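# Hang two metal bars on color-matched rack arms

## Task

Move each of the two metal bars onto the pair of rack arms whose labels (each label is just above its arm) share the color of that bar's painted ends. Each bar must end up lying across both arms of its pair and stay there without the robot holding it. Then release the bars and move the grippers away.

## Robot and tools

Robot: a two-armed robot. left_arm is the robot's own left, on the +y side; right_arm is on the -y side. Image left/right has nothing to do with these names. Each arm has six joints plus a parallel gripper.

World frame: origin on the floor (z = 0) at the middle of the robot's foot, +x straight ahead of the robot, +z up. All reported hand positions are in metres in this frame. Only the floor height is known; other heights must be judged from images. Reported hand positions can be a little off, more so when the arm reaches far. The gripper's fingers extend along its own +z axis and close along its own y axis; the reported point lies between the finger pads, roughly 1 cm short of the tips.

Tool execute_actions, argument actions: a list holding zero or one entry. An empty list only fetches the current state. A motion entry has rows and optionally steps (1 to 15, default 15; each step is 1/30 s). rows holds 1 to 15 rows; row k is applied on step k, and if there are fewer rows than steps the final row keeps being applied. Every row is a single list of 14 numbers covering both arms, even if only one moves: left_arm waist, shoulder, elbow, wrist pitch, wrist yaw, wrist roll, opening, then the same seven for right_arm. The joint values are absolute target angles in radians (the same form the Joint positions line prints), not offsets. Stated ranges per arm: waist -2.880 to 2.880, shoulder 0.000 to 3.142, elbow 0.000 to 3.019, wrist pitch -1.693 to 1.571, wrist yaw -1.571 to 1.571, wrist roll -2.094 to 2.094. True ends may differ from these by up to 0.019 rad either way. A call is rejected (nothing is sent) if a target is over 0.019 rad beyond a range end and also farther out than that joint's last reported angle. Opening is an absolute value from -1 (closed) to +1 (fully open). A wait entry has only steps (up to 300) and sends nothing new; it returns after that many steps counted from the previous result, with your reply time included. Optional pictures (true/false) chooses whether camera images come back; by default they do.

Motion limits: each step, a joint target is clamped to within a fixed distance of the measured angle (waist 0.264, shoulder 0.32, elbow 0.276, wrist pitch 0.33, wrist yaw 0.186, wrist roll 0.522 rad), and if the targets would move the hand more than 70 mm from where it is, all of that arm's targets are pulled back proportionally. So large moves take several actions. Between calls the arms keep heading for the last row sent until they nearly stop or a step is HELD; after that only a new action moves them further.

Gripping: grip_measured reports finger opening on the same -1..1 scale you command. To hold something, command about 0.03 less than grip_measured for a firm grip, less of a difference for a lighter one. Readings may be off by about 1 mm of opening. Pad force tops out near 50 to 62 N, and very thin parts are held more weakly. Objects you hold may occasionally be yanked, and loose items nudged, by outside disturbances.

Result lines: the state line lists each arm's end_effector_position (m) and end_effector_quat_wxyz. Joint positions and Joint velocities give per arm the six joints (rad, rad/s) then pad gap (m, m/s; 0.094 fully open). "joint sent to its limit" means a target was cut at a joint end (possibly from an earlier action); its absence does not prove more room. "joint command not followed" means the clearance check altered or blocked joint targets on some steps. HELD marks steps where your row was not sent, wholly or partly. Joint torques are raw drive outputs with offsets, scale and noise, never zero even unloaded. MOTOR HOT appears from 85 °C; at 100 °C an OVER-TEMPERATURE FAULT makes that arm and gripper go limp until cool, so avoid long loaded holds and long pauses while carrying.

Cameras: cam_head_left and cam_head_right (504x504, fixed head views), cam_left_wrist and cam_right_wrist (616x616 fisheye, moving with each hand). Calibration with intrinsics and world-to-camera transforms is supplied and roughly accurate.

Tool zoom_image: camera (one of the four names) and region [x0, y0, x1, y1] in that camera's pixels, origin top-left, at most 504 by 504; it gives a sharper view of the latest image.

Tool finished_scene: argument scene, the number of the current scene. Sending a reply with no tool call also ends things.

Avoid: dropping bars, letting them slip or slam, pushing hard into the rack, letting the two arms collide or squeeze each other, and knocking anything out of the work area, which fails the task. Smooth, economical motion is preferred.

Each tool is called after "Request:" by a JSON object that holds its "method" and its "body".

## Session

Request:
{"method": "execute_actions", "body": {"actions": []}}

Scene clock: 0.00 s of 6000.00 s.
left_arm: end_effector_position=(+0.5951, +0.2675, +1.4128) grip_measured=+1.000 end_effector_quat_wxyz=(+0.267, -0.000, +0.964, +0.012) | right_arm: end_effector_position=(+0.5897, -0.2502, +1.4050) grip_measured=+1.000 end_effector_quat_wxyz=(+0.256, -0.005, +0.967, +0.015)
Joint positions: left_arm=[-1.71   0.833  0.82   0.384 -0.113  0.125  0.094] | right_arm=[-1.403  0.85   0.824  0.369  0.086 -0.129  0.094]
Joint velocities: left_arm=[ 0.005 -0.015 -0.012 -0.002 -0.037  0.051  0.   ] | right_arm=[-0.005 -0.034 -0.007 -0.007  0.095  0.022  0.   ]
Joint torques (N m, as the arm reports them, + toward a larger angle): no reading

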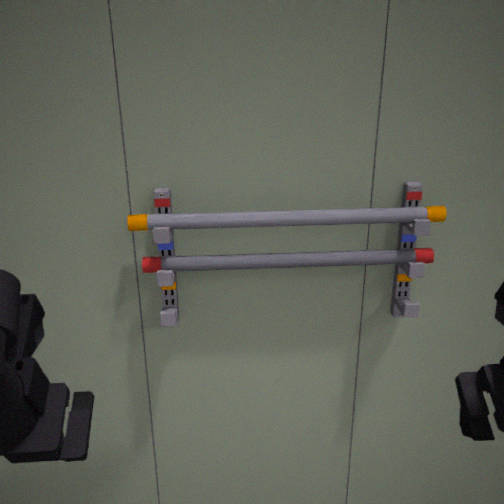

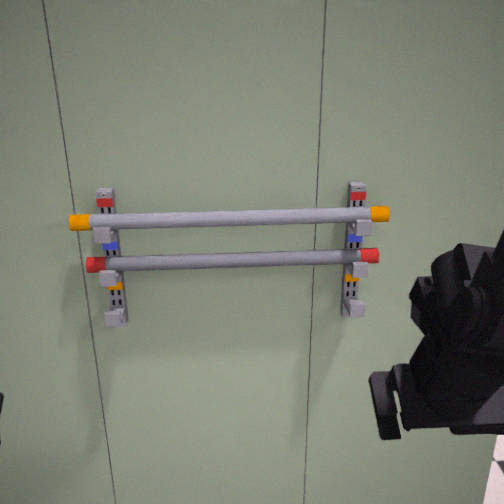

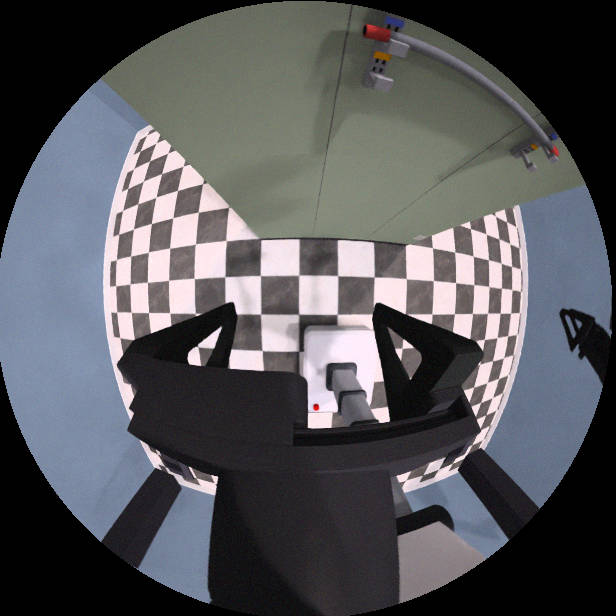

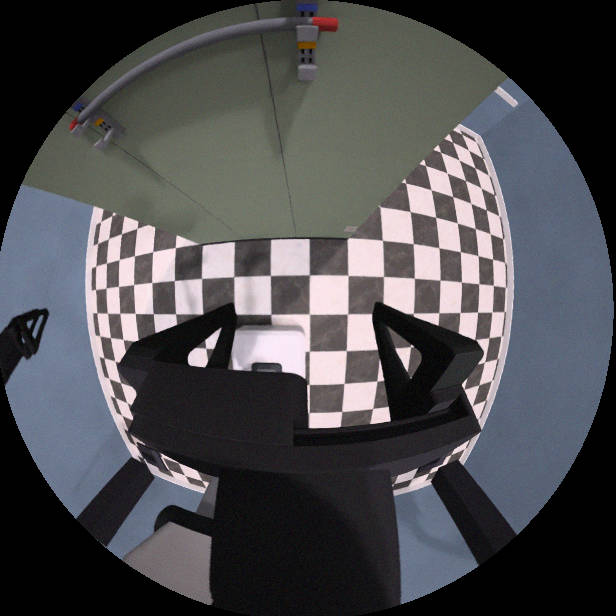

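Request:
{"method": "zoom_image", "body": {"camera": "cam_left_wrist", "region": [340, 0, 580, 190]}}

Request:
{"method": "zoom_image", "body": {"camera": "cam_right_wrist", "region": [55, 0, 355, 170]}}

Request:
{"method": "zoom_image", "body": {"camera": "cam_head_left", "region": [110, 170, 230, 350]}}

Request:
{"method": "zoom_image", "body": {"camera": "cam_head_left", "region": [350, 165, 470, 345]}}

Region (340, 0, 580, 190) of cam_left_wrist's 616x616 image, scaled by 2.100, with more detail than that image has; it fills the top 399 rows of this view, and the rest is white.

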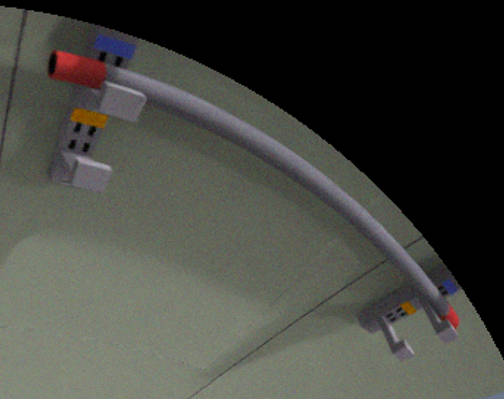

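Region (55, 0, 355, 170) of cam_right_wrist's 616x616 image, scaled by 1.680, with more detail than that image has; it fills the top 286 rows of this view, and the rest is white.

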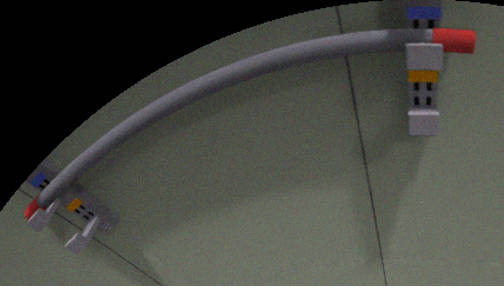

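Region (110, 170, 230, 350) of cam_head_left's 504x504 image, scaled by 2.800, with more detail than that image has.

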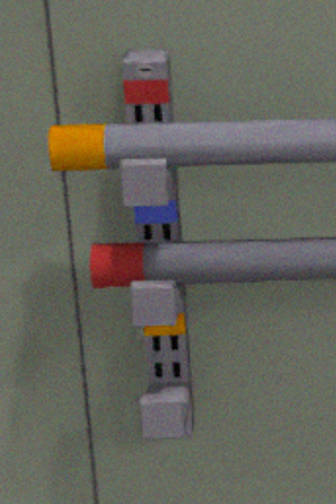

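Region (350, 165, 470, 345) of cam_head_left's 504x504 image, scaled by 2.800, with more detail than that image has.

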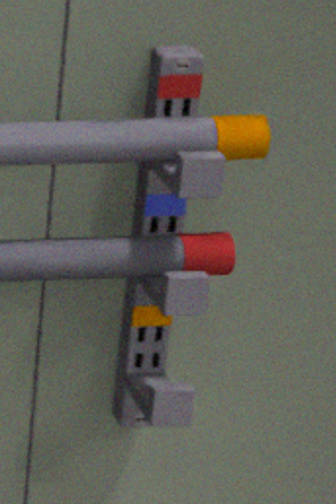

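Request:
{"method": "execute_actions", "body": {"actions": [{"rows":[[-1.76,0.85,0.86,0.41,-0.14,0.07,0.9,-1.365,0.858,0.86,0.385,0.107,-0.06,0.9],[-1.82,0.87,0.90,0.435,-0.165,0.01,0.8,-1.325,0.866,0.90,0.40,0.127,0.015,0.8],[-1.87,0.89,0.945,0.46,-0.19,-0.05,0.7,-1.285,0.874,0.935,0.415,0.148,0.085,0.7],[-1.92,0.91,0.985,0.485,-0.215,-0.11,0.6,-1.245,0.882,0.975,0.43,0.168,0.155,0.6],[-1.98,0.93,1.03,0.51,-0.24,-0.17,0.5,-1.205,0.89,1.01,0.445,0.189,0.23,0.5],[-2.03,0.95,1.07,0.535,-0.265,-0.225,0.4,-1.165,0.898,1.05,0.46,0.209,0.3,0.4],[-2.085,0.97,1.11,0.56,-0.29,-0.285,0.3,-1.13,0.906,1.085,0.475,0.23,0.37,0.3],[-2.14,0.99,1.155,0.585,-0.315,-0.34,0.2,-1.09,0.914,1.125,0.49,0.25,0.44,0.2],[-2.19,1.01,1.195,0.61,-0.34,-0.4,0.1,-1.05,0.922,1.16,0.505,0.27,0.515,0.1],[-2.245,1.03,1.24,0.635,-0.37,-0.46,0.1,-1.01,0.93,1.2,0.52,0.29,0.585,0.1],[-2.3,1.05,1.28,0.66,-0.395,-0.52,0.1,-0.97,0.938,1.235,0.535,0.31,0.655,0.1],[-2.355,1.07,1.32,0.685,-0.42,-0.575,0.1,-0.93,0.946,1.275,0.55,0.33,0.73,0.1],[-2.41,1.09,1.365,0.71,-0.445,-0.635,0.1,-0.89,0.955,1.31,0.565,0.35,0.8,0.1],[-2.46,1.11,1.41,0.735,-0.47,-0.69,0.1,-0.855,0.964,1.35,0.58,0.372,0.87,0.1],[-2.512,1.132,1.452,0.762,-0.495,-0.752,0.1,-0.819,0.973,1.392,0.596,0.394,0.942,0.1]],"steps":15}], "pictures": false}}

Request:
{"method": "execute_actions", "body": {"actions": [{"steps":18}]}}

Scene clock: 19.80 s of 6000.00 s.
left_arm: end_effector_position=(+0.7956, +0.1048, +1.5127) grip_measured=+0.103 end_effector_quat_wxyz=(-0.391, +0.385, -0.811, +0.203) | right_arm: end_effector_position=(+0.7926, -0.1516, +1.5147) grip_measured=+0.103 end_effector_quat_wxyz=(+0.379, +0.396, +0.810, +0.208)
Joint positions: left_arm=[-2.288  1.031  1.246  0.611 -0.429 -0.345  0.052] | right_arm=[-0.974  0.944  1.212  0.503  0.345  0.473  0.052]
Joint velocities: left_arm=[-1.451  0.542  1.131  0.696 -0.579 -1.311 -0.001] | right_arm=[1.07  0.2   0.974 0.398 0.593 1.634 0.001]
Joint torques (N m, as the arm reports them, + toward a larger angle): left_arm=[ -3.25 -15.41   4.6    1.48   0.4   -0.05] | right_arm=[  3.37 -15.42   5.68   1.79  -0.25   0.02]
Steps of this call (steps 1 to 90: nothing new was sent; then 16.30 s passed at rest; steps 91 to 105: all 15 steps of this action). Readings (joint positions):
91: left_arm=[-1.714 0.833 0.821 0.384 -0.125 0.118] | right_arm=[-1.401 0.851 0.825 0.369 0.096 -0.120]
92: left_arm=[-1.727 0.835 0.827 0.387 -0.148 0.102] | right_arm=[-1.393 0.853 0.831 0.370 0.113 -0.099]
94: left_arm=[-1.789 0.854 0.863 0.409 -0.191 0.050] | right_arm=[-1.348 0.866 0.866 0.379 0.151 -0.033]
98: left_arm=[-1.961 0.915 0.990 0.470 -0.266 -0.069] | right_arm=[-1.216 0.901 0.984 0.416 0.215 0.122]
105: the state above

Scene clock: 20.40 s of 6000.00 s.
left_arm: end_effector_position=(+0.8645, +0.0559, +1.5927) grip_measured=+0.103 end_effector_quat_wxyz=(-0.354, +0.610, -0.612, +0.359) | right_arm: end_effector_position=(+0.8701, -0.1474, +1.5937) grip_measured=+0.103 end_effector_quat_wxyz=(+0.362, +0.612, +0.606, +0.357)
Joint positions: left_arm=[-2.527  1.123  1.443  0.742 -0.492 -0.734  0.052] | right_arm=[-0.82   0.969  1.385  0.587  0.392  0.922  0.052]
Joint velocities: left_arm=[-0.015 -0.005  0.002 -0.007  0.007 -0.095 -0.   ] | right_arm=[-0.015 -0.005 -0.007 -0.002 -0.037  0.066 -0.   ]
Joint torques (N m, as the arm reports them, + toward a larger angle): left_arm=[ -2.96 -12.79   3.46   1.27   0.41  -0.01] | right_arm=[  3.23 -14.99   4.36   1.47  -0.28   0.  ]
Steps of this call (steps 1 to 18: the robot went on to your last target). Readings (joint positions):
1: left_arm=[-2.336 1.050 1.286 0.635 -0.451 -0.392] | right_arm=[-0.939 0.951 1.246 0.517 0.363 0.532]
2: left_arm=[-2.385 1.069 1.327 0.661 -0.469 -0.446] | right_arm=[-0.904 0.958 1.282 0.533 0.376 0.596]
4: left_arm=[-2.474 1.106 1.402 0.709 -0.484 -0.550] | right_arm=[-0.846 0.969 1.344 0.561 0.386 0.715]
8: left_arm=[-2.531 1.122 1.443 0.740 -0.487 -0.663] | right_arm=[-0.820 0.966 1.385 0.585 0.391 0.842]
18: the state above
camera_calibration (this result's frames):
cam_left_wrist: T_world_to_cam=[[0.493591, -0.00518032, 0.869679, -1.80571], [-0.509627, -0.812031, 0.284405, 0.0401745], [0.704733, -0.583591, -0.403451, 0.191746], [0, 0, 0, 1]] pos_world=[0.776628, 0.13517, 1.63632]
cam_right_wrist: T_world_to_cam=[[-0.478356, 0.0115384, -0.87809, 1.81577], [-0.503025, 0.816015, 0.284755, 0.10498], [0.71982, 0.577916, -0.384541, 0.197155], [0, 0, 0, 1]] pos_world=[0.779477, -0.220555, 1.64033]

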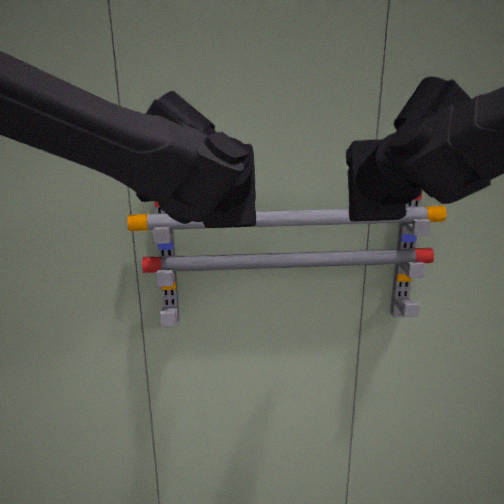

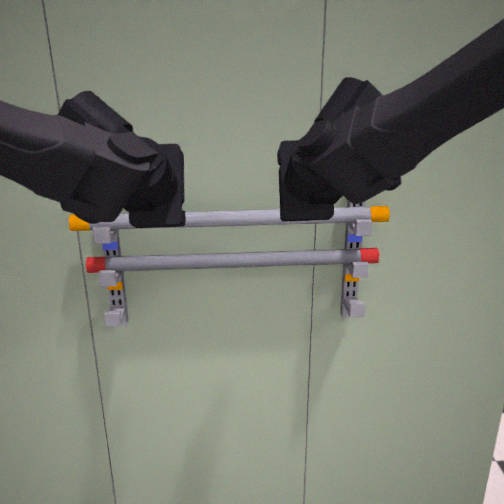

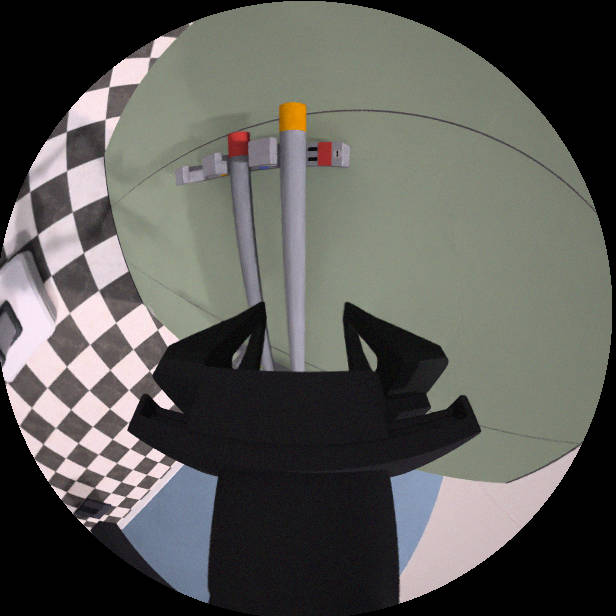

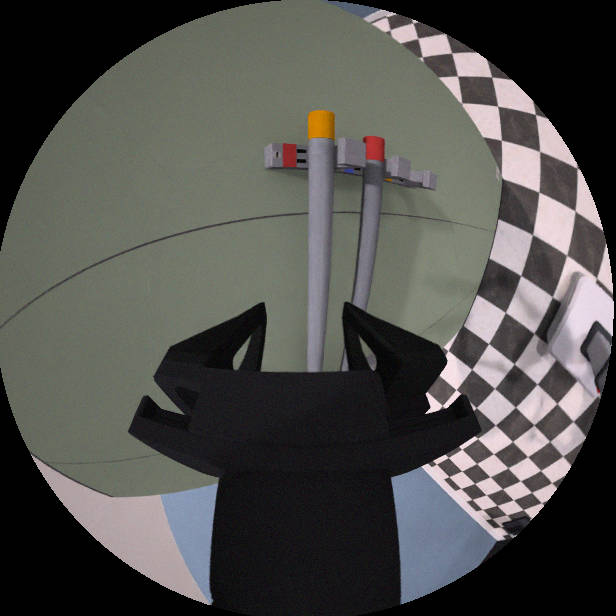

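Request:
{"method": "execute_actions", "body": {"actions": [{"rows":[[-2.5,1.145,1.47,0.72,-0.49,-0.76,0.1,-0.835,0.988,1.41,0.575,0.389,0.95,0.1],[-2.49,1.157,1.495,0.702,-0.485,-0.769,0.1,-0.844,1.003,1.437,0.56,0.384,0.957,0.1],[-2.48,1.17,1.52,0.685,-0.481,-0.778,0.1,-0.854,1.018,1.463,0.545,0.379,0.965,0.1],[-2.469,1.182,1.546,0.667,-0.476,-0.787,0.1,-0.863,1.033,1.49,0.529,0.374,0.972,0.1],[-2.459,1.195,1.571,0.65,-0.471,-0.795,0.1,-0.872,1.048,1.517,0.514,0.369,0.98,0.1],[-2.449,1.207,1.596,0.632,-0.466,-0.804,0.1,-0.882,1.063,1.543,0.499,0.364,0.987,0.1],[-2.438,1.22,1.622,0.614,-0.462,-0.813,0.1,-0.891,1.078,1.57,0.483,0.359,0.995,0.1],[-2.428,1.232,1.647,0.597,-0.457,-0.822,0.1,-0.9,1.093,1.597,0.468,0.354,1.002,0.1],[-2.418,1.245,1.672,0.579,-0.452,-0.831,0.1,-0.91,1.108,1.623,0.453,0.349,1.01,0.1],[-2.407,1.257,1.698,0.561,-0.447,-0.84,0.1,-0.919,1.123,1.65,0.438,0.344,1.017,0.1],[-2.397,1.27,1.723,0.544,-0.443,-0.848,0.1,-0.929,1.138,1.676,0.422,0.34,1.025,0.1],[-2.387,1.282,1.748,0.526,-0.438,-0.857,0.1,-0.938,1.152,1.703,0.407,0.335,1.032,0.1]],"steps":15}], "pictures": false}}

Request:
{"method": "execute_actions", "body": {"actions": [{"steps":6}]}}

Scene clock: 32.37 s of 6000.00 s.
left_arm: end_effector_position=(+0.9282, +0.0601, +1.5435) grip_measured=+0.103 end_effector_quat_wxyz=(-0.357, +0.604, -0.622, +0.347) | right_arm: end_effector_position=(+0.9310, -0.1369, +1.5383) grip_measured=+0.103 end_effector_quat_wxyz=(+0.351, +0.608, +0.621, +0.349)
Joint positions: left_arm=[-2.399  1.265  1.72   0.549 -0.442 -0.83   0.052] | right_arm=[-0.925  1.154  1.666  0.419  0.337  1.006  0.052]
Joint velocities: left_arm=[ 0.093  0.073  0.095 -0.115 -0.051 -0.095 -0.   ] | right_arm=[-0.083  0.132  0.076 -0.129 -0.081  0.066 -0.001]
Joint torques (N m, as the arm reports them, + toward a larger angle): left_arm=[ -3.67 -16.66   5.12   0.29   0.64  -0.09] | right_arm=[  3.05 -19.37   6.93   1.03  -0.4    0.04]
Steps of this call (steps 1 to 30: the robot went on to your last target; steps 31 to 90: nothing new was sent; then 8.47 s passed at rest; steps 91 to 105: all 15 steps of this action). Readings (joint positions):
91: left_arm=[-2.526 1.123 1.443 0.741 -0.492 -0.744] | right_arm=[-0.820 0.970 1.385 0.586 0.392 0.933]
92: left_arm=[-2.523 1.124 1.446 0.736 -0.491 -0.747] | right_arm=[-0.821 0.972 1.388 0.582 0.390 0.935]
94: left_arm=[-2.509 1.136 1.472 0.713 -0.484 -0.756] | right_arm=[-0.829 0.988 1.413 0.562 0.381 0.943]
98: left_arm=[-2.463 1.188 1.577 0.647 -0.465 -0.781] | right_arm=[-0.867 1.054 1.520 0.506 0.361 0.965]
105: the state above

Scene clock: 32.57 s of 6000.00 s.
left_arm: end_effector_position=(+0.9271, +0.0580, +1.5402) grip_measured=+0.103 end_effector_quat_wxyz=(-0.352, +0.607, -0.622, +0.348) | right_arm: end_effector_position=(+0.9292, -0.1340, +1.5335) grip_measured=+0.103 end_effector_quat_wxyz=(+0.345, +0.611, +0.622, +0.348)
Joint positions: left_arm=[-2.396  1.269  1.721  0.541 -0.441 -0.843  0.052] | right_arm=[-0.926  1.159  1.667  0.411  0.337  1.018  0.052]
Joint velocities: left_arm=[-0.015 -0.005 -0.027  0.012  0.037 -0.022  0.001] | right_arm=[-0.015 -0.015  0.012 -0.012 -0.007 -0.022  0.   ]
Joint torques (N m, as the arm reports them, + toward a larger angle): left_arm=[ -4.47 -16.51   5.55   0.25   0.61  -0.05] | right_arm=[  3.01 -19.18   7.1    1.02  -0.4    0.01]
Steps of this call (steps 1 to 6: the robot went on to your last target). Readings (joint positions):
1: left_arm=[-2.396 1.267 1.721 0.546 -0.442 -0.833] | right_arm=[-0.926 1.157 1.667 0.417 0.337 1.009]
2: left_arm=[-2.396 1.268 1.721 0.544 -0.442 -0.836] | right_arm=[-0.926 1.158 1.667 0.414 0.337 1.012]
4: left_arm=[-2.396 1.269 1.721 0.541 -0.441 -0.840] | right_arm=[-0.926 1.159 1.667 0.412 0.337 1.016]
6: the state above
camera_calibration (this result's frames):
cam_left_wrist: T_world_to_cam=[[0.511087, -0.0277095, 0.859082, -1.78951], [-0.510345, -0.814014, 0.27736, 0.100345], [0.69162, -0.580184, -0.430174, 0.180853], [0, 0, 0, 1]] pos_world=[0.840725, 0.137024, 1.5873]
cam_right_wrist: T_world_to_cam=[[-0.514296, -0.00313544, -0.857607, 1.79112], [-0.512204, 0.803178, 0.304226, 0.117859], [0.687857, 0.595731, -0.414677, 0.202004], [0, 0, 0, 1]] pos_world=[0.842584, -0.209387, 1.58399]

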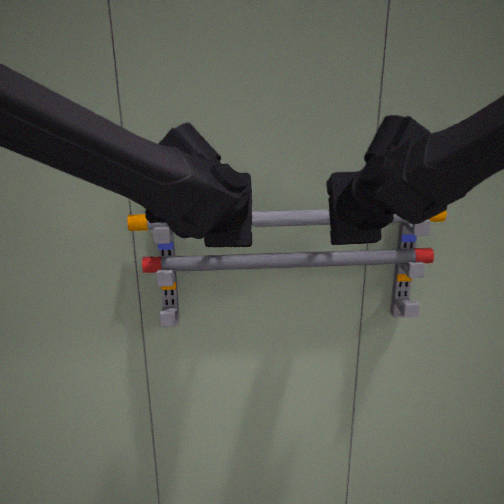

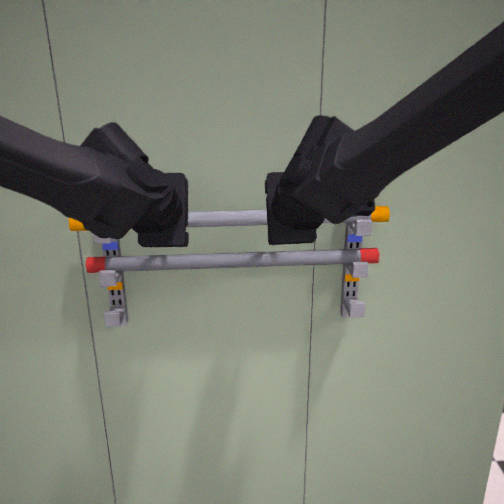

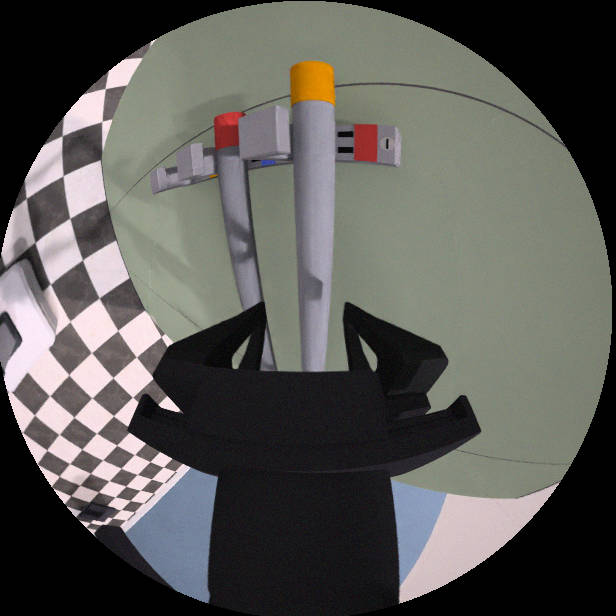

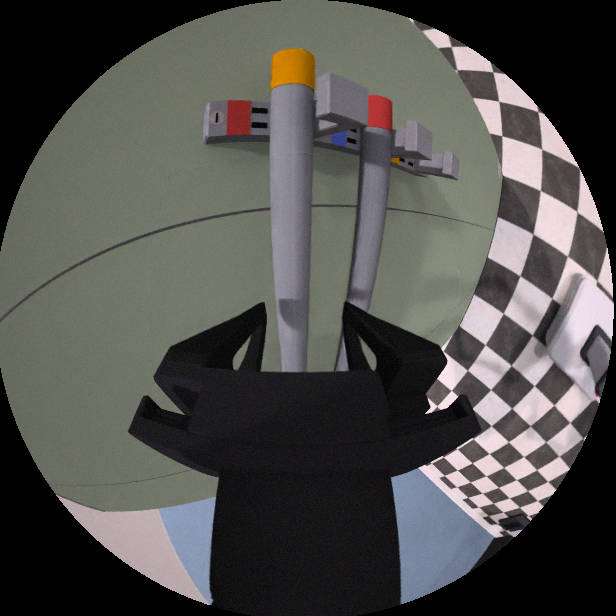

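Request:
{"method": "execute_actions", "body": {"actions": [{"rows":[[-2.384,1.286,1.765,0.52,-0.435,-0.861,0.1,-0.941,1.156,1.72,0.403,0.332,1.036,0.1],[-2.38,1.291,1.779,0.512,-0.433,-0.866,0.1,-0.945,1.162,1.734,0.397,0.33,1.04,0.1],[-2.375,1.297,1.792,0.504,-0.43,-0.87,0.1,-0.949,1.169,1.747,0.391,0.327,1.043,0.1],[-2.371,1.304,1.805,0.496,-0.427,-0.875,0.05,-0.953,1.177,1.76,0.385,0.324,1.047,0.05],[-2.366,1.31,1.818,0.488,-0.425,-0.879,0.0,-0.958,1.185,1.773,0.379,0.321,1.051,0.0],[-2.361,1.317,1.83,0.48,-0.422,-0.883,-0.05,-0.962,1.193,1.785,0.373,0.319,1.055,-0.05],[-2.357,1.323,1.843,0.471,-0.42,-0.888,-0.1,-0.967,1.2,1.798,0.366,0.316,1.058,-0.1],[-2.352,1.33,1.855,0.463,-0.417,-0.892,-0.15,-0.971,1.208,1.81,0.36,0.313,1.062,-0.15]],"steps":14}]}}

Request:
{"method": "zoom_image", "body": {"camera": "cam_right_wrist", "region": [230, 160, 390, 390]}}

Request:
{"method": "zoom_image", "body": {"camera": "cam_left_wrist", "region": [230, 160, 390, 390]}}

Scene clock: 42.47 s of 6000.00 s.
left_arm: end_effector_position=(+0.9537, +0.0683, +1.5374) grip_measured=-0.148 end_effector_quat_wxyz=(-0.357, +0.610, -0.613, +0.352) | right_arm: end_effector_position=(+0.9548, -0.1421, +1.5302) grip_measured=-0.147 end_effector_quat_wxyz=(+0.352, +0.612, +0.614, +0.354)
Joint positions: left_arm=[-2.364  1.306  1.826  0.48  -0.421 -0.878  0.04 ] | right_arm=[-0.957  1.205  1.77   0.366  0.315  1.048  0.04 ]
Joint velocities: left_arm=[ 0.005 -0.015 -0.002 -0.042  0.022 -0.066  0.   ] | right_arm=[-0.005  0.044  0.012 -0.027  0.037  0.11   0.   ]
Joint torques (N m, as the arm reports them, + toward a larger angle): left_arm=[ -4.23 -16.61   6.05   0.27   0.62  -0.07] | right_arm=[  2.86 -19.61   7.85   1.14  -0.39   0.03]
Steps of this call (steps 1 to 30: the robot went on to your last target; steps 31 to 90: nothing new was sent; then 6.43 s passed at rest; steps 91 to 104: all 14 steps of this action). Readings (joint positions):
91: left_arm=[-2.396 1.269 1.722 0.540 -0.440 -0.848] | right_arm=[-0.926 1.159 1.669 0.411 0.336 1.022]
92: left_arm=[-2.396 1.270 1.725 0.536 -0.439 -0.850] | right_arm=[-0.926 1.161 1.673 0.408 0.334 1.024]
94: left_arm=[-2.395 1.276 1.744 0.525 -0.433 -0.854] | right_arm=[-0.929 1.166 1.693 0.400 0.329 1.027]
98: left_arm=[-2.380 1.297 1.801 0.495 -0.423 -0.867] | right_arm=[-0.946 1.185 1.750 0.376 0.320 1.039]
104: the state above
camera_calibration (this result's frames):
cam_left_wrist: T_world_to_cam=[[0.498043, -0.0137963, 0.867042, -1.8012], [-0.502734, -0.819283, 0.275742, 0.118725], [0.706549, -0.573224, -0.414974, 0.129105], [0, 0, 0, 1]] pos_world=[0.865543, 0.146425, 1.58256]
cam_right_wrist: T_world_to_cam=[[-0.498546, 0.00743673, -0.866831, 1.80192], [-0.508041, 0.807725, 0.299123, 0.14302], [0.702385, 0.589513, -0.39891, 0.149013], [0, 0, 0, 1]] pos_world=[0.866338, -0.216766, 1.57862]

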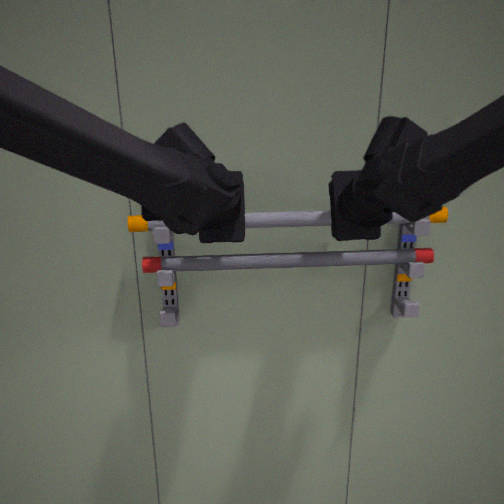

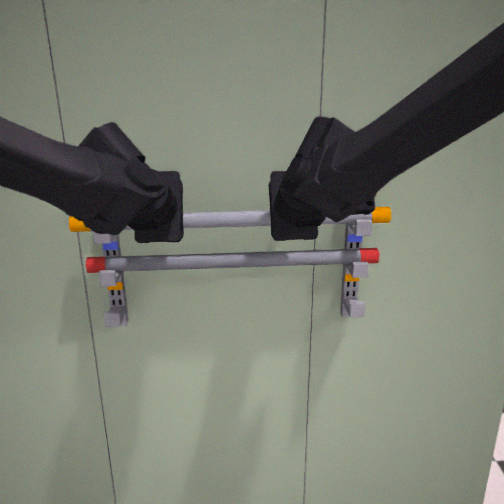

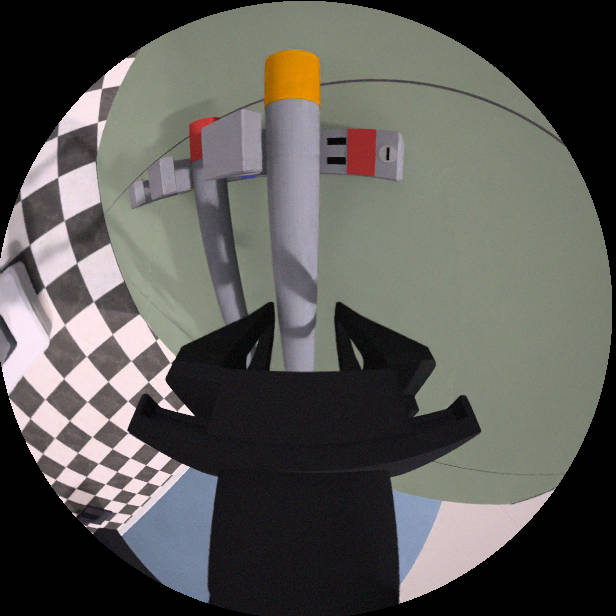

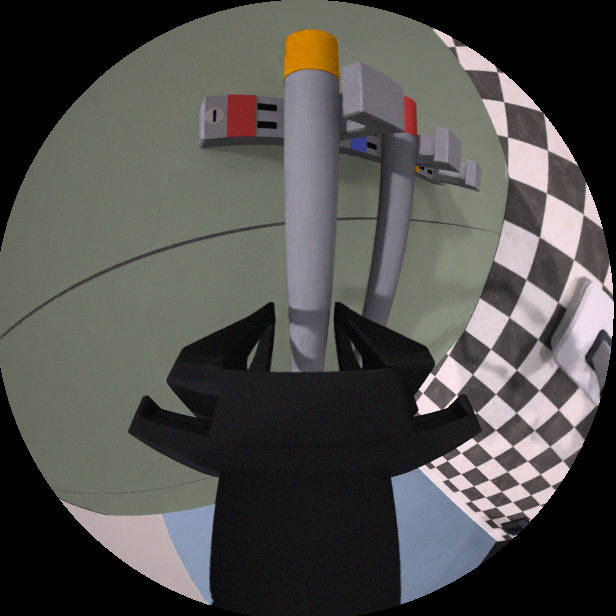

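Region (230, 160, 390, 390) of cam_right_wrist's 616x616 image, scaled by 2.191, with more detail than that image has; it fills the left 351 columns of this view, and the rest is white.

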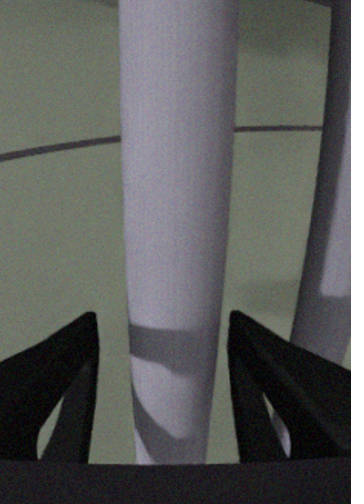

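Region (230, 160, 390, 390) of cam_left_wrist's 616x616 image, scaled by 2.191, with more detail than that image has; it fills the left 351 columns of this view, and the rest is white.

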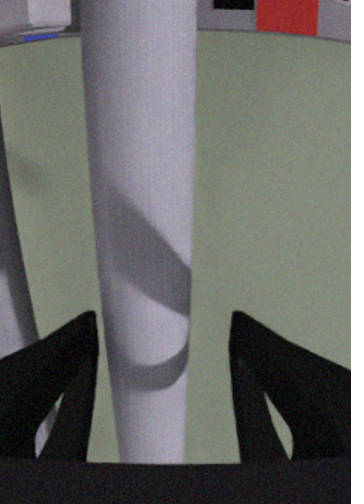

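Request:
{"method": "execute_actions", "body": {"actions": [{"rows":[[-2.35,1.336,1.855,0.463,-0.417,-0.894,-0.2,-0.972,1.211,1.812,0.36,0.313,1.063,-0.2],[-2.348,1.341,1.857,0.463,-0.417,-0.895,-0.25,-0.973,1.214,1.814,0.36,0.313,1.064,-0.25],[-2.348,1.341,1.857,0.463,-0.417,-0.895,-0.3,-0.973,1.214,1.814,0.36,0.313,1.064,-0.3],[-2.348,1.341,1.857,0.463,-0.417,-0.895,-0.34,-0.973,1.214,1.814,0.36,0.313,1.064,-0.34],[-2.348,1.341,1.857,0.463,-0.417,-0.895,-0.38,-0.973,1.214,1.814,0.36,0.313,1.064,-0.38],[-2.348,1.341,1.857,0.463,-0.417,-0.895,-0.42,-0.973,1.214,1.814,0.36,0.313,1.064,-0.42],[-2.348,1.341,1.857,0.463,-0.417,-0.895,-0.45,-0.973,1.214,1.814,0.36,0.313,1.064,-0.45],[-2.348,1.341,1.857,0.463,-0.417,-0.895,-0.48,-0.973,1.214,1.814,0.36,0.313,1.064,-0.48],[-2.348,1.341,1.857,0.463,-0.417,-0.895,-0.51,-0.973,1.214,1.814,0.36,0.313,1.064,-0.51],[-2.348,1.341,1.857,0.463,-0.417,-0.895,-0.54,-0.973,1.214,1.814,0.36,0.313,1.064,-0.54],[-2.348,1.341,1.857,0.463,-0.417,-0.895,-0.56,-0.973,1.214,1.814,0.36,0.313,1.064,-0.56]],"steps":14}]}}

Scene clock: 47.70 s of 6000.00 s.
left_arm: end_effector_position=(+0.9530, +0.0638, +1.5338) grip_measured=-0.517 end_effector_quat_wxyz=(-0.354, +0.611, -0.613, +0.355) | right_arm: end_effector_position=(+0.9550, -0.1416, +1.5288) grip_measured=-0.481 end_effector_quat_wxyz=(+0.350, +0.614, +0.613, +0.354)
Joint positions: left_arm=[-2.364  1.315  1.83   0.479 -0.416 -0.887  0.023] | right_arm=[-0.958  1.208  1.774  0.364  0.316  1.053  0.024]
Joint velocities: left_arm=[-0.005 -0.024  0.007  0.002 -0.051  0.022 -0.001] | right_arm=[ 0.005 -0.005  0.017 -0.012  0.022 -0.037 -0.002]
Joint torques (N m, as the arm reports them, + toward a larger angle): left_arm=[ -3.81 -16.49   5.86   0.4    0.41  -0.05] | right_arm=[  3.17 -19.4    7.86   1.14  -0.39   0.02]
Steps of this call (steps 1 to 15: the robot went on to your last target; steps 16 to 90: nothing new was sent; then 1.77 s passed at rest; steps 91 to 104: all 14 steps of this action). Readings (joint positions):
91: left_arm=[-2.364 1.310 1.826 0.479 -0.421 -0.883] | right_arm=[-0.957 1.207 1.770 0.366 0.315 1.052]
92: left_arm=[-2.364 1.310 1.826 0.479 -0.421 -0.883] | right_arm=[-0.957 1.207 1.771 0.366 0.315 1.052]
94: left_arm=[-2.364 1.312 1.826 0.479 -0.421 -0.884] | right_arm=[-0.957 1.208 1.772 0.366 0.315 1.053]
98: left_arm=[-2.364 1.315 1.830 0.479 -0.416 -0.885] | right_arm=[-0.958 1.208 1.774 0.364 0.316 1.053]
104: the state above
camera_calibration (this result's frames):
cam_left_wrist: T_world_to_cam=[[0.498801, -0.00812163, 0.866678, -1.79835], [-0.505237, -0.815209, 0.283141, 0.10639], [0.704225, -0.579109, -0.410731, 0.121602], [0, 0, 0, 1]] pos_world=[0.865137, 0.142546, 1.57841]
cam_right_wrist: T_world_to_cam=[[-0.500396, 0.0114784, -0.865721, 1.8015], [-0.505932, 0.80755, 0.303142, 0.134986], [0.702593, 0.589687, -0.398288, 0.146836], [0, 0, 0, 1]] pos_world=[0.866589, -0.216274, 1.57715]

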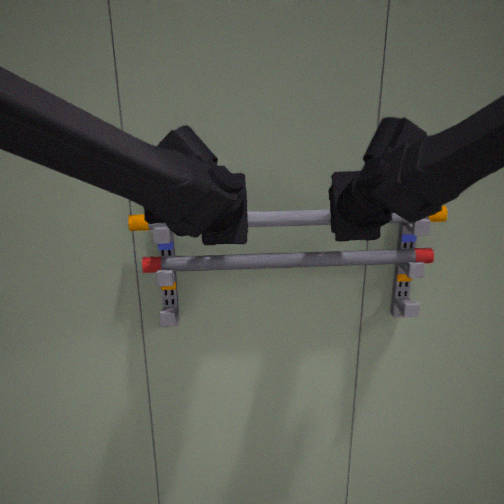

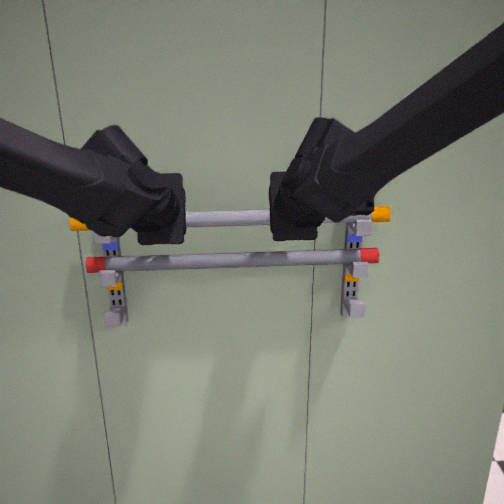

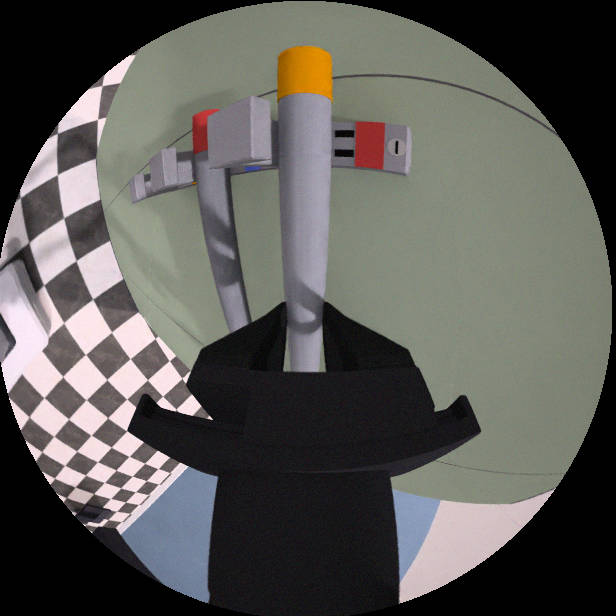

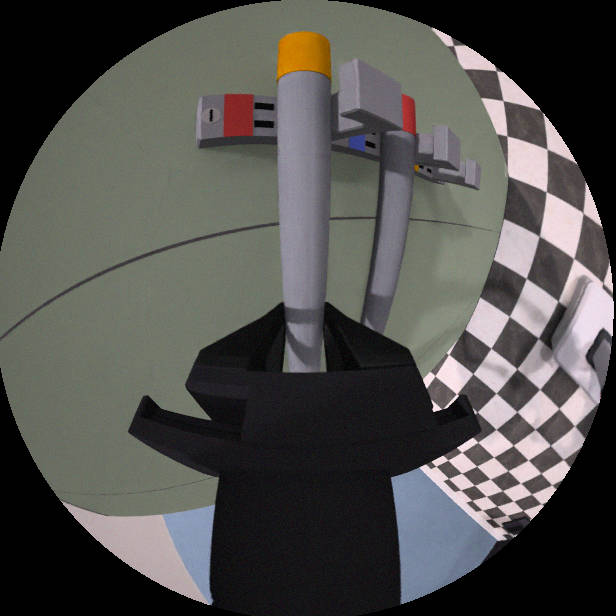

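Request:
{"method": "execute_actions", "body": {"actions": [{"rows":[[-2.348,1.341,1.857,0.463,-0.417,-0.895,-0.45,-0.973,1.214,1.814,0.36,0.313,1.064,-0.45],[-2.348,1.341,1.857,0.463,-0.417,-0.895,-0.36,-0.973,1.214,1.814,0.36,0.313,1.064,-0.36],[-2.346,1.344,1.864,0.458,-0.416,-0.897,-0.33,-0.974,1.215,1.817,0.358,0.313,1.065,-0.33],[-2.344,1.347,1.872,0.453,-0.415,-0.899,-0.33,-0.975,1.217,1.821,0.356,0.312,1.066,-0.33],[-2.342,1.35,1.88,0.448,-0.413,-0.902,-0.33,-0.976,1.218,1.825,0.354,0.312,1.067,-0.33],[-2.34,1.354,1.888,0.443,-0.412,-0.904,-0.33,-0.977,1.22,1.829,0.352,0.311,1.068,-0.33],[-2.34,1.354,1.888,0.443,-0.412,-0.904,-0.33,-0.977,1.22,1.829,0.352,0.311,1.068,-0.33],[-2.34,1.354,1.888,0.443,-0.412,-0.904,-0.33,-0.977,1.22,1.829,0.352,0.311,1.068,-0.33],[-2.34,1.354,1.888,0.443,-0.412,-0.904,-0.39,-0.977,1.22,1.829,0.352,0.311,1.068,-0.39],[-2.34,1.354,1.888,0.443,-0.412,-0.904,-0.44,-0.977,1.22,1.829,0.352,0.311,1.068,-0.44],[-2.34,1.354,1.888,0.443,-0.412,-0.904,-0.48,-0.977,1.22,1.829,0.352,0.311,1.068,-0.48],[-2.34,1.354,1.888,0.443,-0.412,-0.904,-0.52,-0.977,1.22,1.829,0.352,0.311,1.068,-0.52],[-2.34,1.354,1.888,0.443,-0.412,-0.904,-0.56,-0.977,1.22,1.829,0.352,0.311,1.068,-0.55]],"steps":15}]}}

Scene clock: 55.00 s of 6000.00 s.
left_arm: end_effector_position=(+0.9587, +0.0624, +1.5307) grip_measured=-0.498 end_effector_quat_wxyz=(-0.353, +0.611, -0.613, +0.357) | right_arm: end_effector_position=(+0.9579, -0.1418, +1.5272) grip_measured=-0.482 end_effector_quat_wxyz=(+0.350, +0.614, +0.613, +0.354)
Joint positions: left_arm=[-2.359  1.331  1.86   0.462 -0.409 -0.895  0.024] | right_arm=[-0.962  1.216  1.788  0.355  0.314  1.057  0.024]
Joint velocities: left_arm=[ 0.005 -0.015 -0.012  0.002 -0.007  0.022 -0.001] | right_arm=[-0.005 -0.015  0.012  0.002 -0.066 -0.051  0.   ]
Joint torques (N m, as the arm reports them, + toward a larger angle): left_arm=[ -3.78 -17.14   6.03   0.2    0.36  -0.05] | right_arm=[  2.83 -19.43   8.01   1.15  -0.4    0.01]
Steps of this call (steps 1 to 15: the robot went on to your last target; steps 16 to 90: nothing new was sent; then 3.80 s passed at rest; steps 91 to 105: all 15 steps of this action). Readings (joint positions):
91: left_arm=[-2.364 1.315 1.830 0.479 -0.416 -0.887] | right_arm=[-0.958 1.208 1.774 0.364 0.316 1.053]
92: left_arm=[-2.364 1.315 1.830 0.479 -0.416 -0.887] | right_arm=[-0.958 1.208 1.774 0.364 0.316 1.053]
94: left_arm=[-2.363 1.316 1.831 0.475 -0.416 -0.887] | right_arm=[-0.958 1.209 1.775 0.363 0.315 1.054]
98: left_arm=[-2.359 1.329 1.852 0.463 -0.414 -0.891] | right_arm=[-0.960 1.214 1.787 0.360 0.313 1.056]
105: the state above
camera_calibration (this result's frames):
cam_left_wrist: T_world_to_cam=[[0.497793, -0.00587779, 0.867276, -1.79861], [-0.507043, -0.813257, 0.285518, 0.107001], [0.70364, -0.581875, -0.407814, 0.111865], [0, 0, 0, 1]] pos_world=[0.870879, 0.141539, 1.57496]
cam_right_wrist: T_world_to_cam=[[-0.501186, 0.0120873, -0.865255, 1.80169], [-0.505649, 0.807342, 0.304168, 0.135174], [0.702233, 0.58996, -0.398517, 0.14503], [0, 0, 0, 1]] pos_world=[0.869489, -0.216471, 1.5756]

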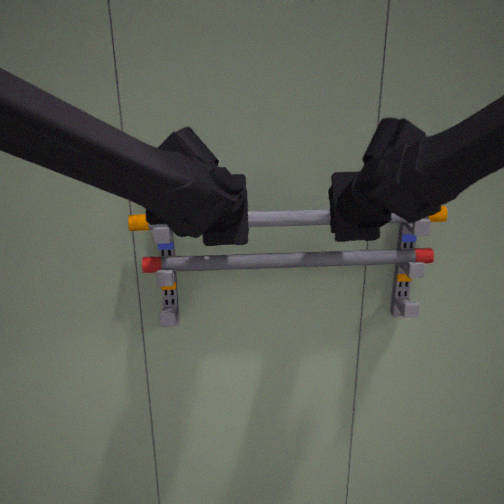

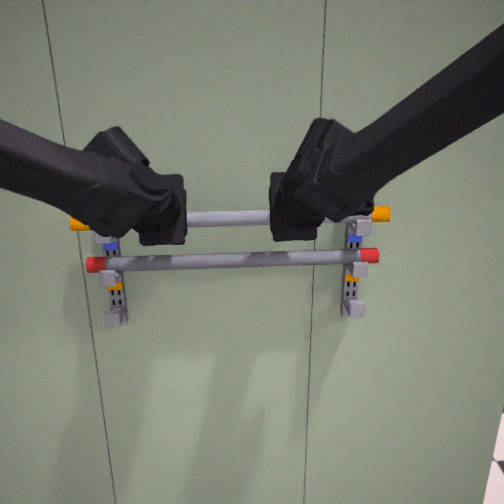

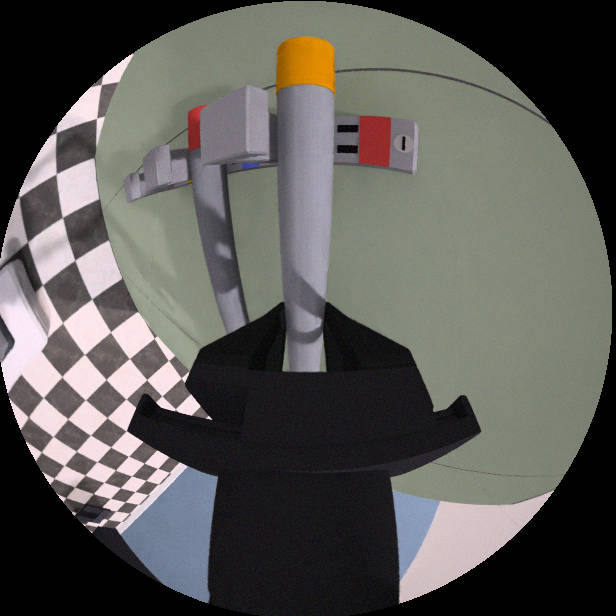

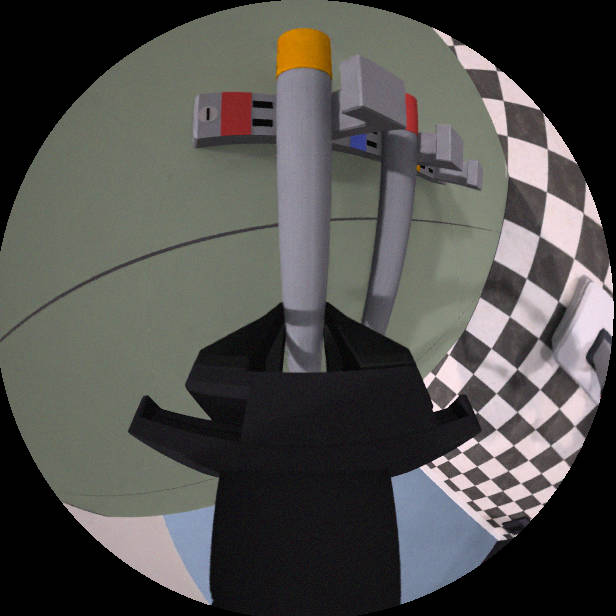

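Request:
{"method": "execute_actions", "body": {"actions": [{"rows":[[-2.348,1.338,1.886,0.453,-0.41,-0.9,-0.56,-0.97,1.206,1.826,0.358,0.312,1.064,-0.55],[-2.356,1.322,1.885,0.463,-0.409,-0.897,-0.56,-0.962,1.191,1.823,0.363,0.312,1.06,-0.55],[-2.364,1.306,1.883,0.473,-0.408,-0.895,-0.56,-0.955,1.177,1.82,0.369,0.312,1.057,-0.55],[-2.372,1.29,1.882,0.483,-0.407,-0.893,-0.56,-0.947,1.162,1.816,0.374,0.312,1.054,-0.55],[-2.38,1.274,1.88,0.492,-0.406,-0.89,-0.56,-0.94,1.148,1.813,0.38,0.312,1.05,-0.55],[-2.385,1.27,1.878,0.493,-0.409,-0.885,-0.56,-0.935,1.144,1.811,0.379,0.315,1.045,-0.55],[-2.391,1.267,1.875,0.495,-0.412,-0.879,-0.56,-0.93,1.139,1.809,0.378,0.318,1.04,-0.55],[-2.396,1.263,1.873,0.496,-0.415,-0.874,-0.56,-0.924,1.135,1.807,0.378,0.321,1.036,-0.55],[-2.402,1.259,1.871,0.497,-0.418,-0.868,-0.56,-0.919,1.13,1.805,0.377,0.324,1.031,-0.55],[-2.407,1.255,1.868,0.498,-0.421,-0.863,-0.56,-0.914,1.126,1.802,0.376,0.327,1.026,-0.55],[-2.413,1.252,1.866,0.5,-0.424,-0.858,-0.56,-0.909,1.122,1.8,0.375,0.331,1.021,-0.55],[-2.418,1.248,1.864,0.501,-0.427,-0.852,-0.56,-0.904,1.117,1.798,0.374,0.334,1.017,-0.55],[-2.424,1.244,1.862,0.502,-0.43,-0.847,-0.56,-0.898,1.113,1.796,0.374,0.337,1.012,-0.55],[-2.429,1.24,1.859,0.504,-0.433,-0.841,-0.56,-0.893,1.108,1.794,0.373,0.34,1.007,-0.55],[-2.435,1.237,1.857,0.505,-0.436,-0.836,-0.56,-0.888,1.104,1.792,0.372,0.343,1.003,-0.55]],"steps":15}], "pictures": false}}

Request:
{"method": "execute_actions", "body": {"actions": [{"steps":8}]}}

Scene clock: 75.87 s of 6000.00 s.
left_arm: end_effector_position=(+0.9593, +0.0638, +1.5532) grip_measured=-0.498 end_effector_quat_wxyz=(-0.352, +0.612, -0.612, +0.356) | right_arm: end_effector_position=(+0.9587, -0.1437, +1.5492) grip_measured=-0.482 end_effector_quat_wxyz=(+0.352, +0.617, +0.609, +0.353)
Joint positions: left_arm=[-2.402  1.299  1.844  0.462 -0.436 -0.858  0.024] | right_arm=[-0.923  1.183  1.774  0.355  0.342  1.028  0.024]
Joint velocities: left_arm=[-0.19  -0.142 -0.071  0.022 -0.125  0.081  0.001] | right_arm=[ 0.181 -0.142 -0.076 -0.007  0.051 -0.095  0.001]
Joint torques (N m, as the arm reports them, + toward a larger angle): left_arm=[ -7.1  -22.47   5.16   2.19   0.62   0.01] | right_arm=[  6.01 -24.57   6.47   1.76  -0.39  -0.11]
Steps of this call (steps 1 to 15: the robot went on to your last target; steps 16 to 90: nothing new was sent; then 17.37 s passed at rest; steps 91 to 105: all 15 steps of this action). Readings (joint positions):
91: left_arm=[-2.359 1.331 1.860 0.462 -0.409 -0.895] | right_arm=[-0.962 1.216 1.788 0.355 0.314 1.057]
92: left_arm=[-2.359 1.331 1.860 0.462 -0.409 -0.895] | right_arm=[-0.962 1.216 1.788 0.355 0.314 1.057]
94: left_arm=[-2.359 1.329 1.860 0.462 -0.409 -0.895] | right_arm=[-0.962 1.214 1.788 0.355 0.314 1.057]
98: left_arm=[-2.367 1.324 1.859 0.462 -0.414 -0.890] | right_arm=[-0.955 1.209 1.787 0.355 0.320 1.053]
105: the state above

Scene clock: 76.13 s of 6000.00 s.
left_arm: end_effector_position=(+0.9593, +0.0638, +1.5615) grip_measured=-0.498 end_effector_quat_wxyz=(-0.352, +0.612, -0.612, +0.358) | right_arm: end_effector_position=(+0.9587, -0.1445, +1.5586) grip_measured=-0.482 end_effector_quat_wxyz=(+0.352, +0.615, +0.610, +0.354)
Joint positions: left_arm=[-2.418  1.287  1.837  0.462 -0.441 -0.845  0.024] | right_arm=[-0.908  1.167  1.766  0.351  0.348  1.011  0.024]
Joint velocities: left_arm=[-0.005  0.015  0.012 -0.007  0.007 -0.022  0.   ] | right_arm=[ 0.005 -0.005  0.002 -0.002 -0.051 -0.037 -0.001]
Joint torques (N m, as the arm reports them, + toward a larger angle): left_arm=[ -6.31 -22.57   5.42   2.19   0.69   0.11] | right_arm=[  5.69 -24.5    6.77   1.9   -0.46  -0.18]
Steps of this call (steps 1 to 8: the robot went on to your last target). Readings (joint positions):
1: left_arm=[-2.407 1.295 1.842 0.462 -0.438 -0.853] | right_arm=[-0.918 1.178 1.772 0.355 0.345 1.024]
2: left_arm=[-2.412 1.292 1.840 0.462 -0.440 -0.849] | right_arm=[-0.913 1.174 1.769 0.353 0.346 1.020]
4: left_arm=[-2.417 1.288 1.837 0.462 -0.441 -0.846] | right_arm=[-0.909 1.168 1.767 0.352 0.347 1.014]
8: the state above
camera_calibration (this result's frames):
cam_left_wrist: T_world_to_cam=[[0.498639, -0.00146416, 0.866808, -1.82597], [-0.505755, -0.812627, 0.289568, 0.0919952], [0.703968, -0.582783, -0.405948, 0.121596], [0, 0, 0, 1]] pos_world=[0.871427, 0.142948, 1.60549]
cam_right_wrist: T_world_to_cam=[[-0.49673, 0.0146323, -0.867781, 1.82933], [-0.502251, 0.810583, 0.301163, 0.130105], [0.707816, 0.585441, -0.395292, 0.147494], [0, 0, 0, 1]] pos_world=[0.869631, -0.218577, 1.60658]

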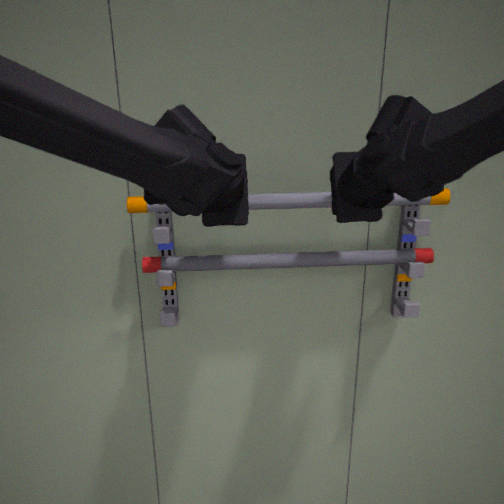

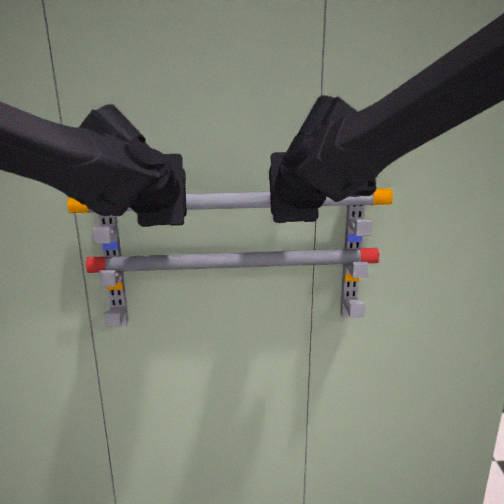

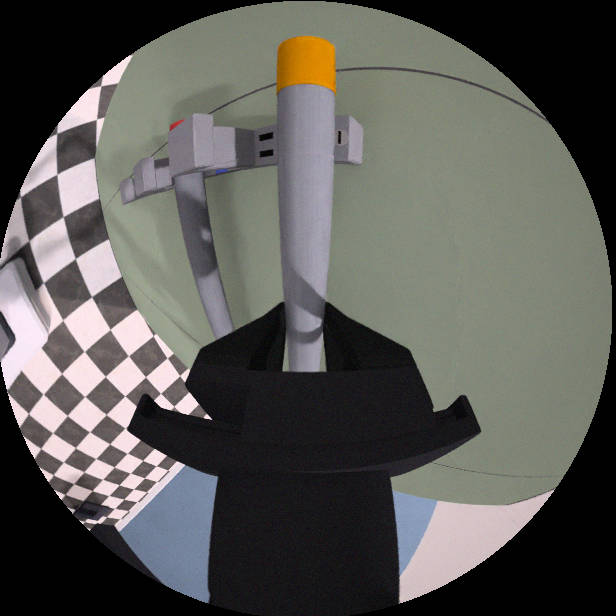

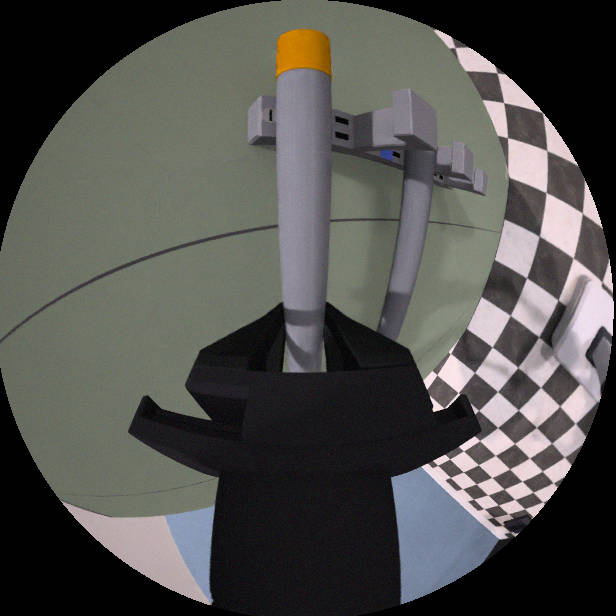

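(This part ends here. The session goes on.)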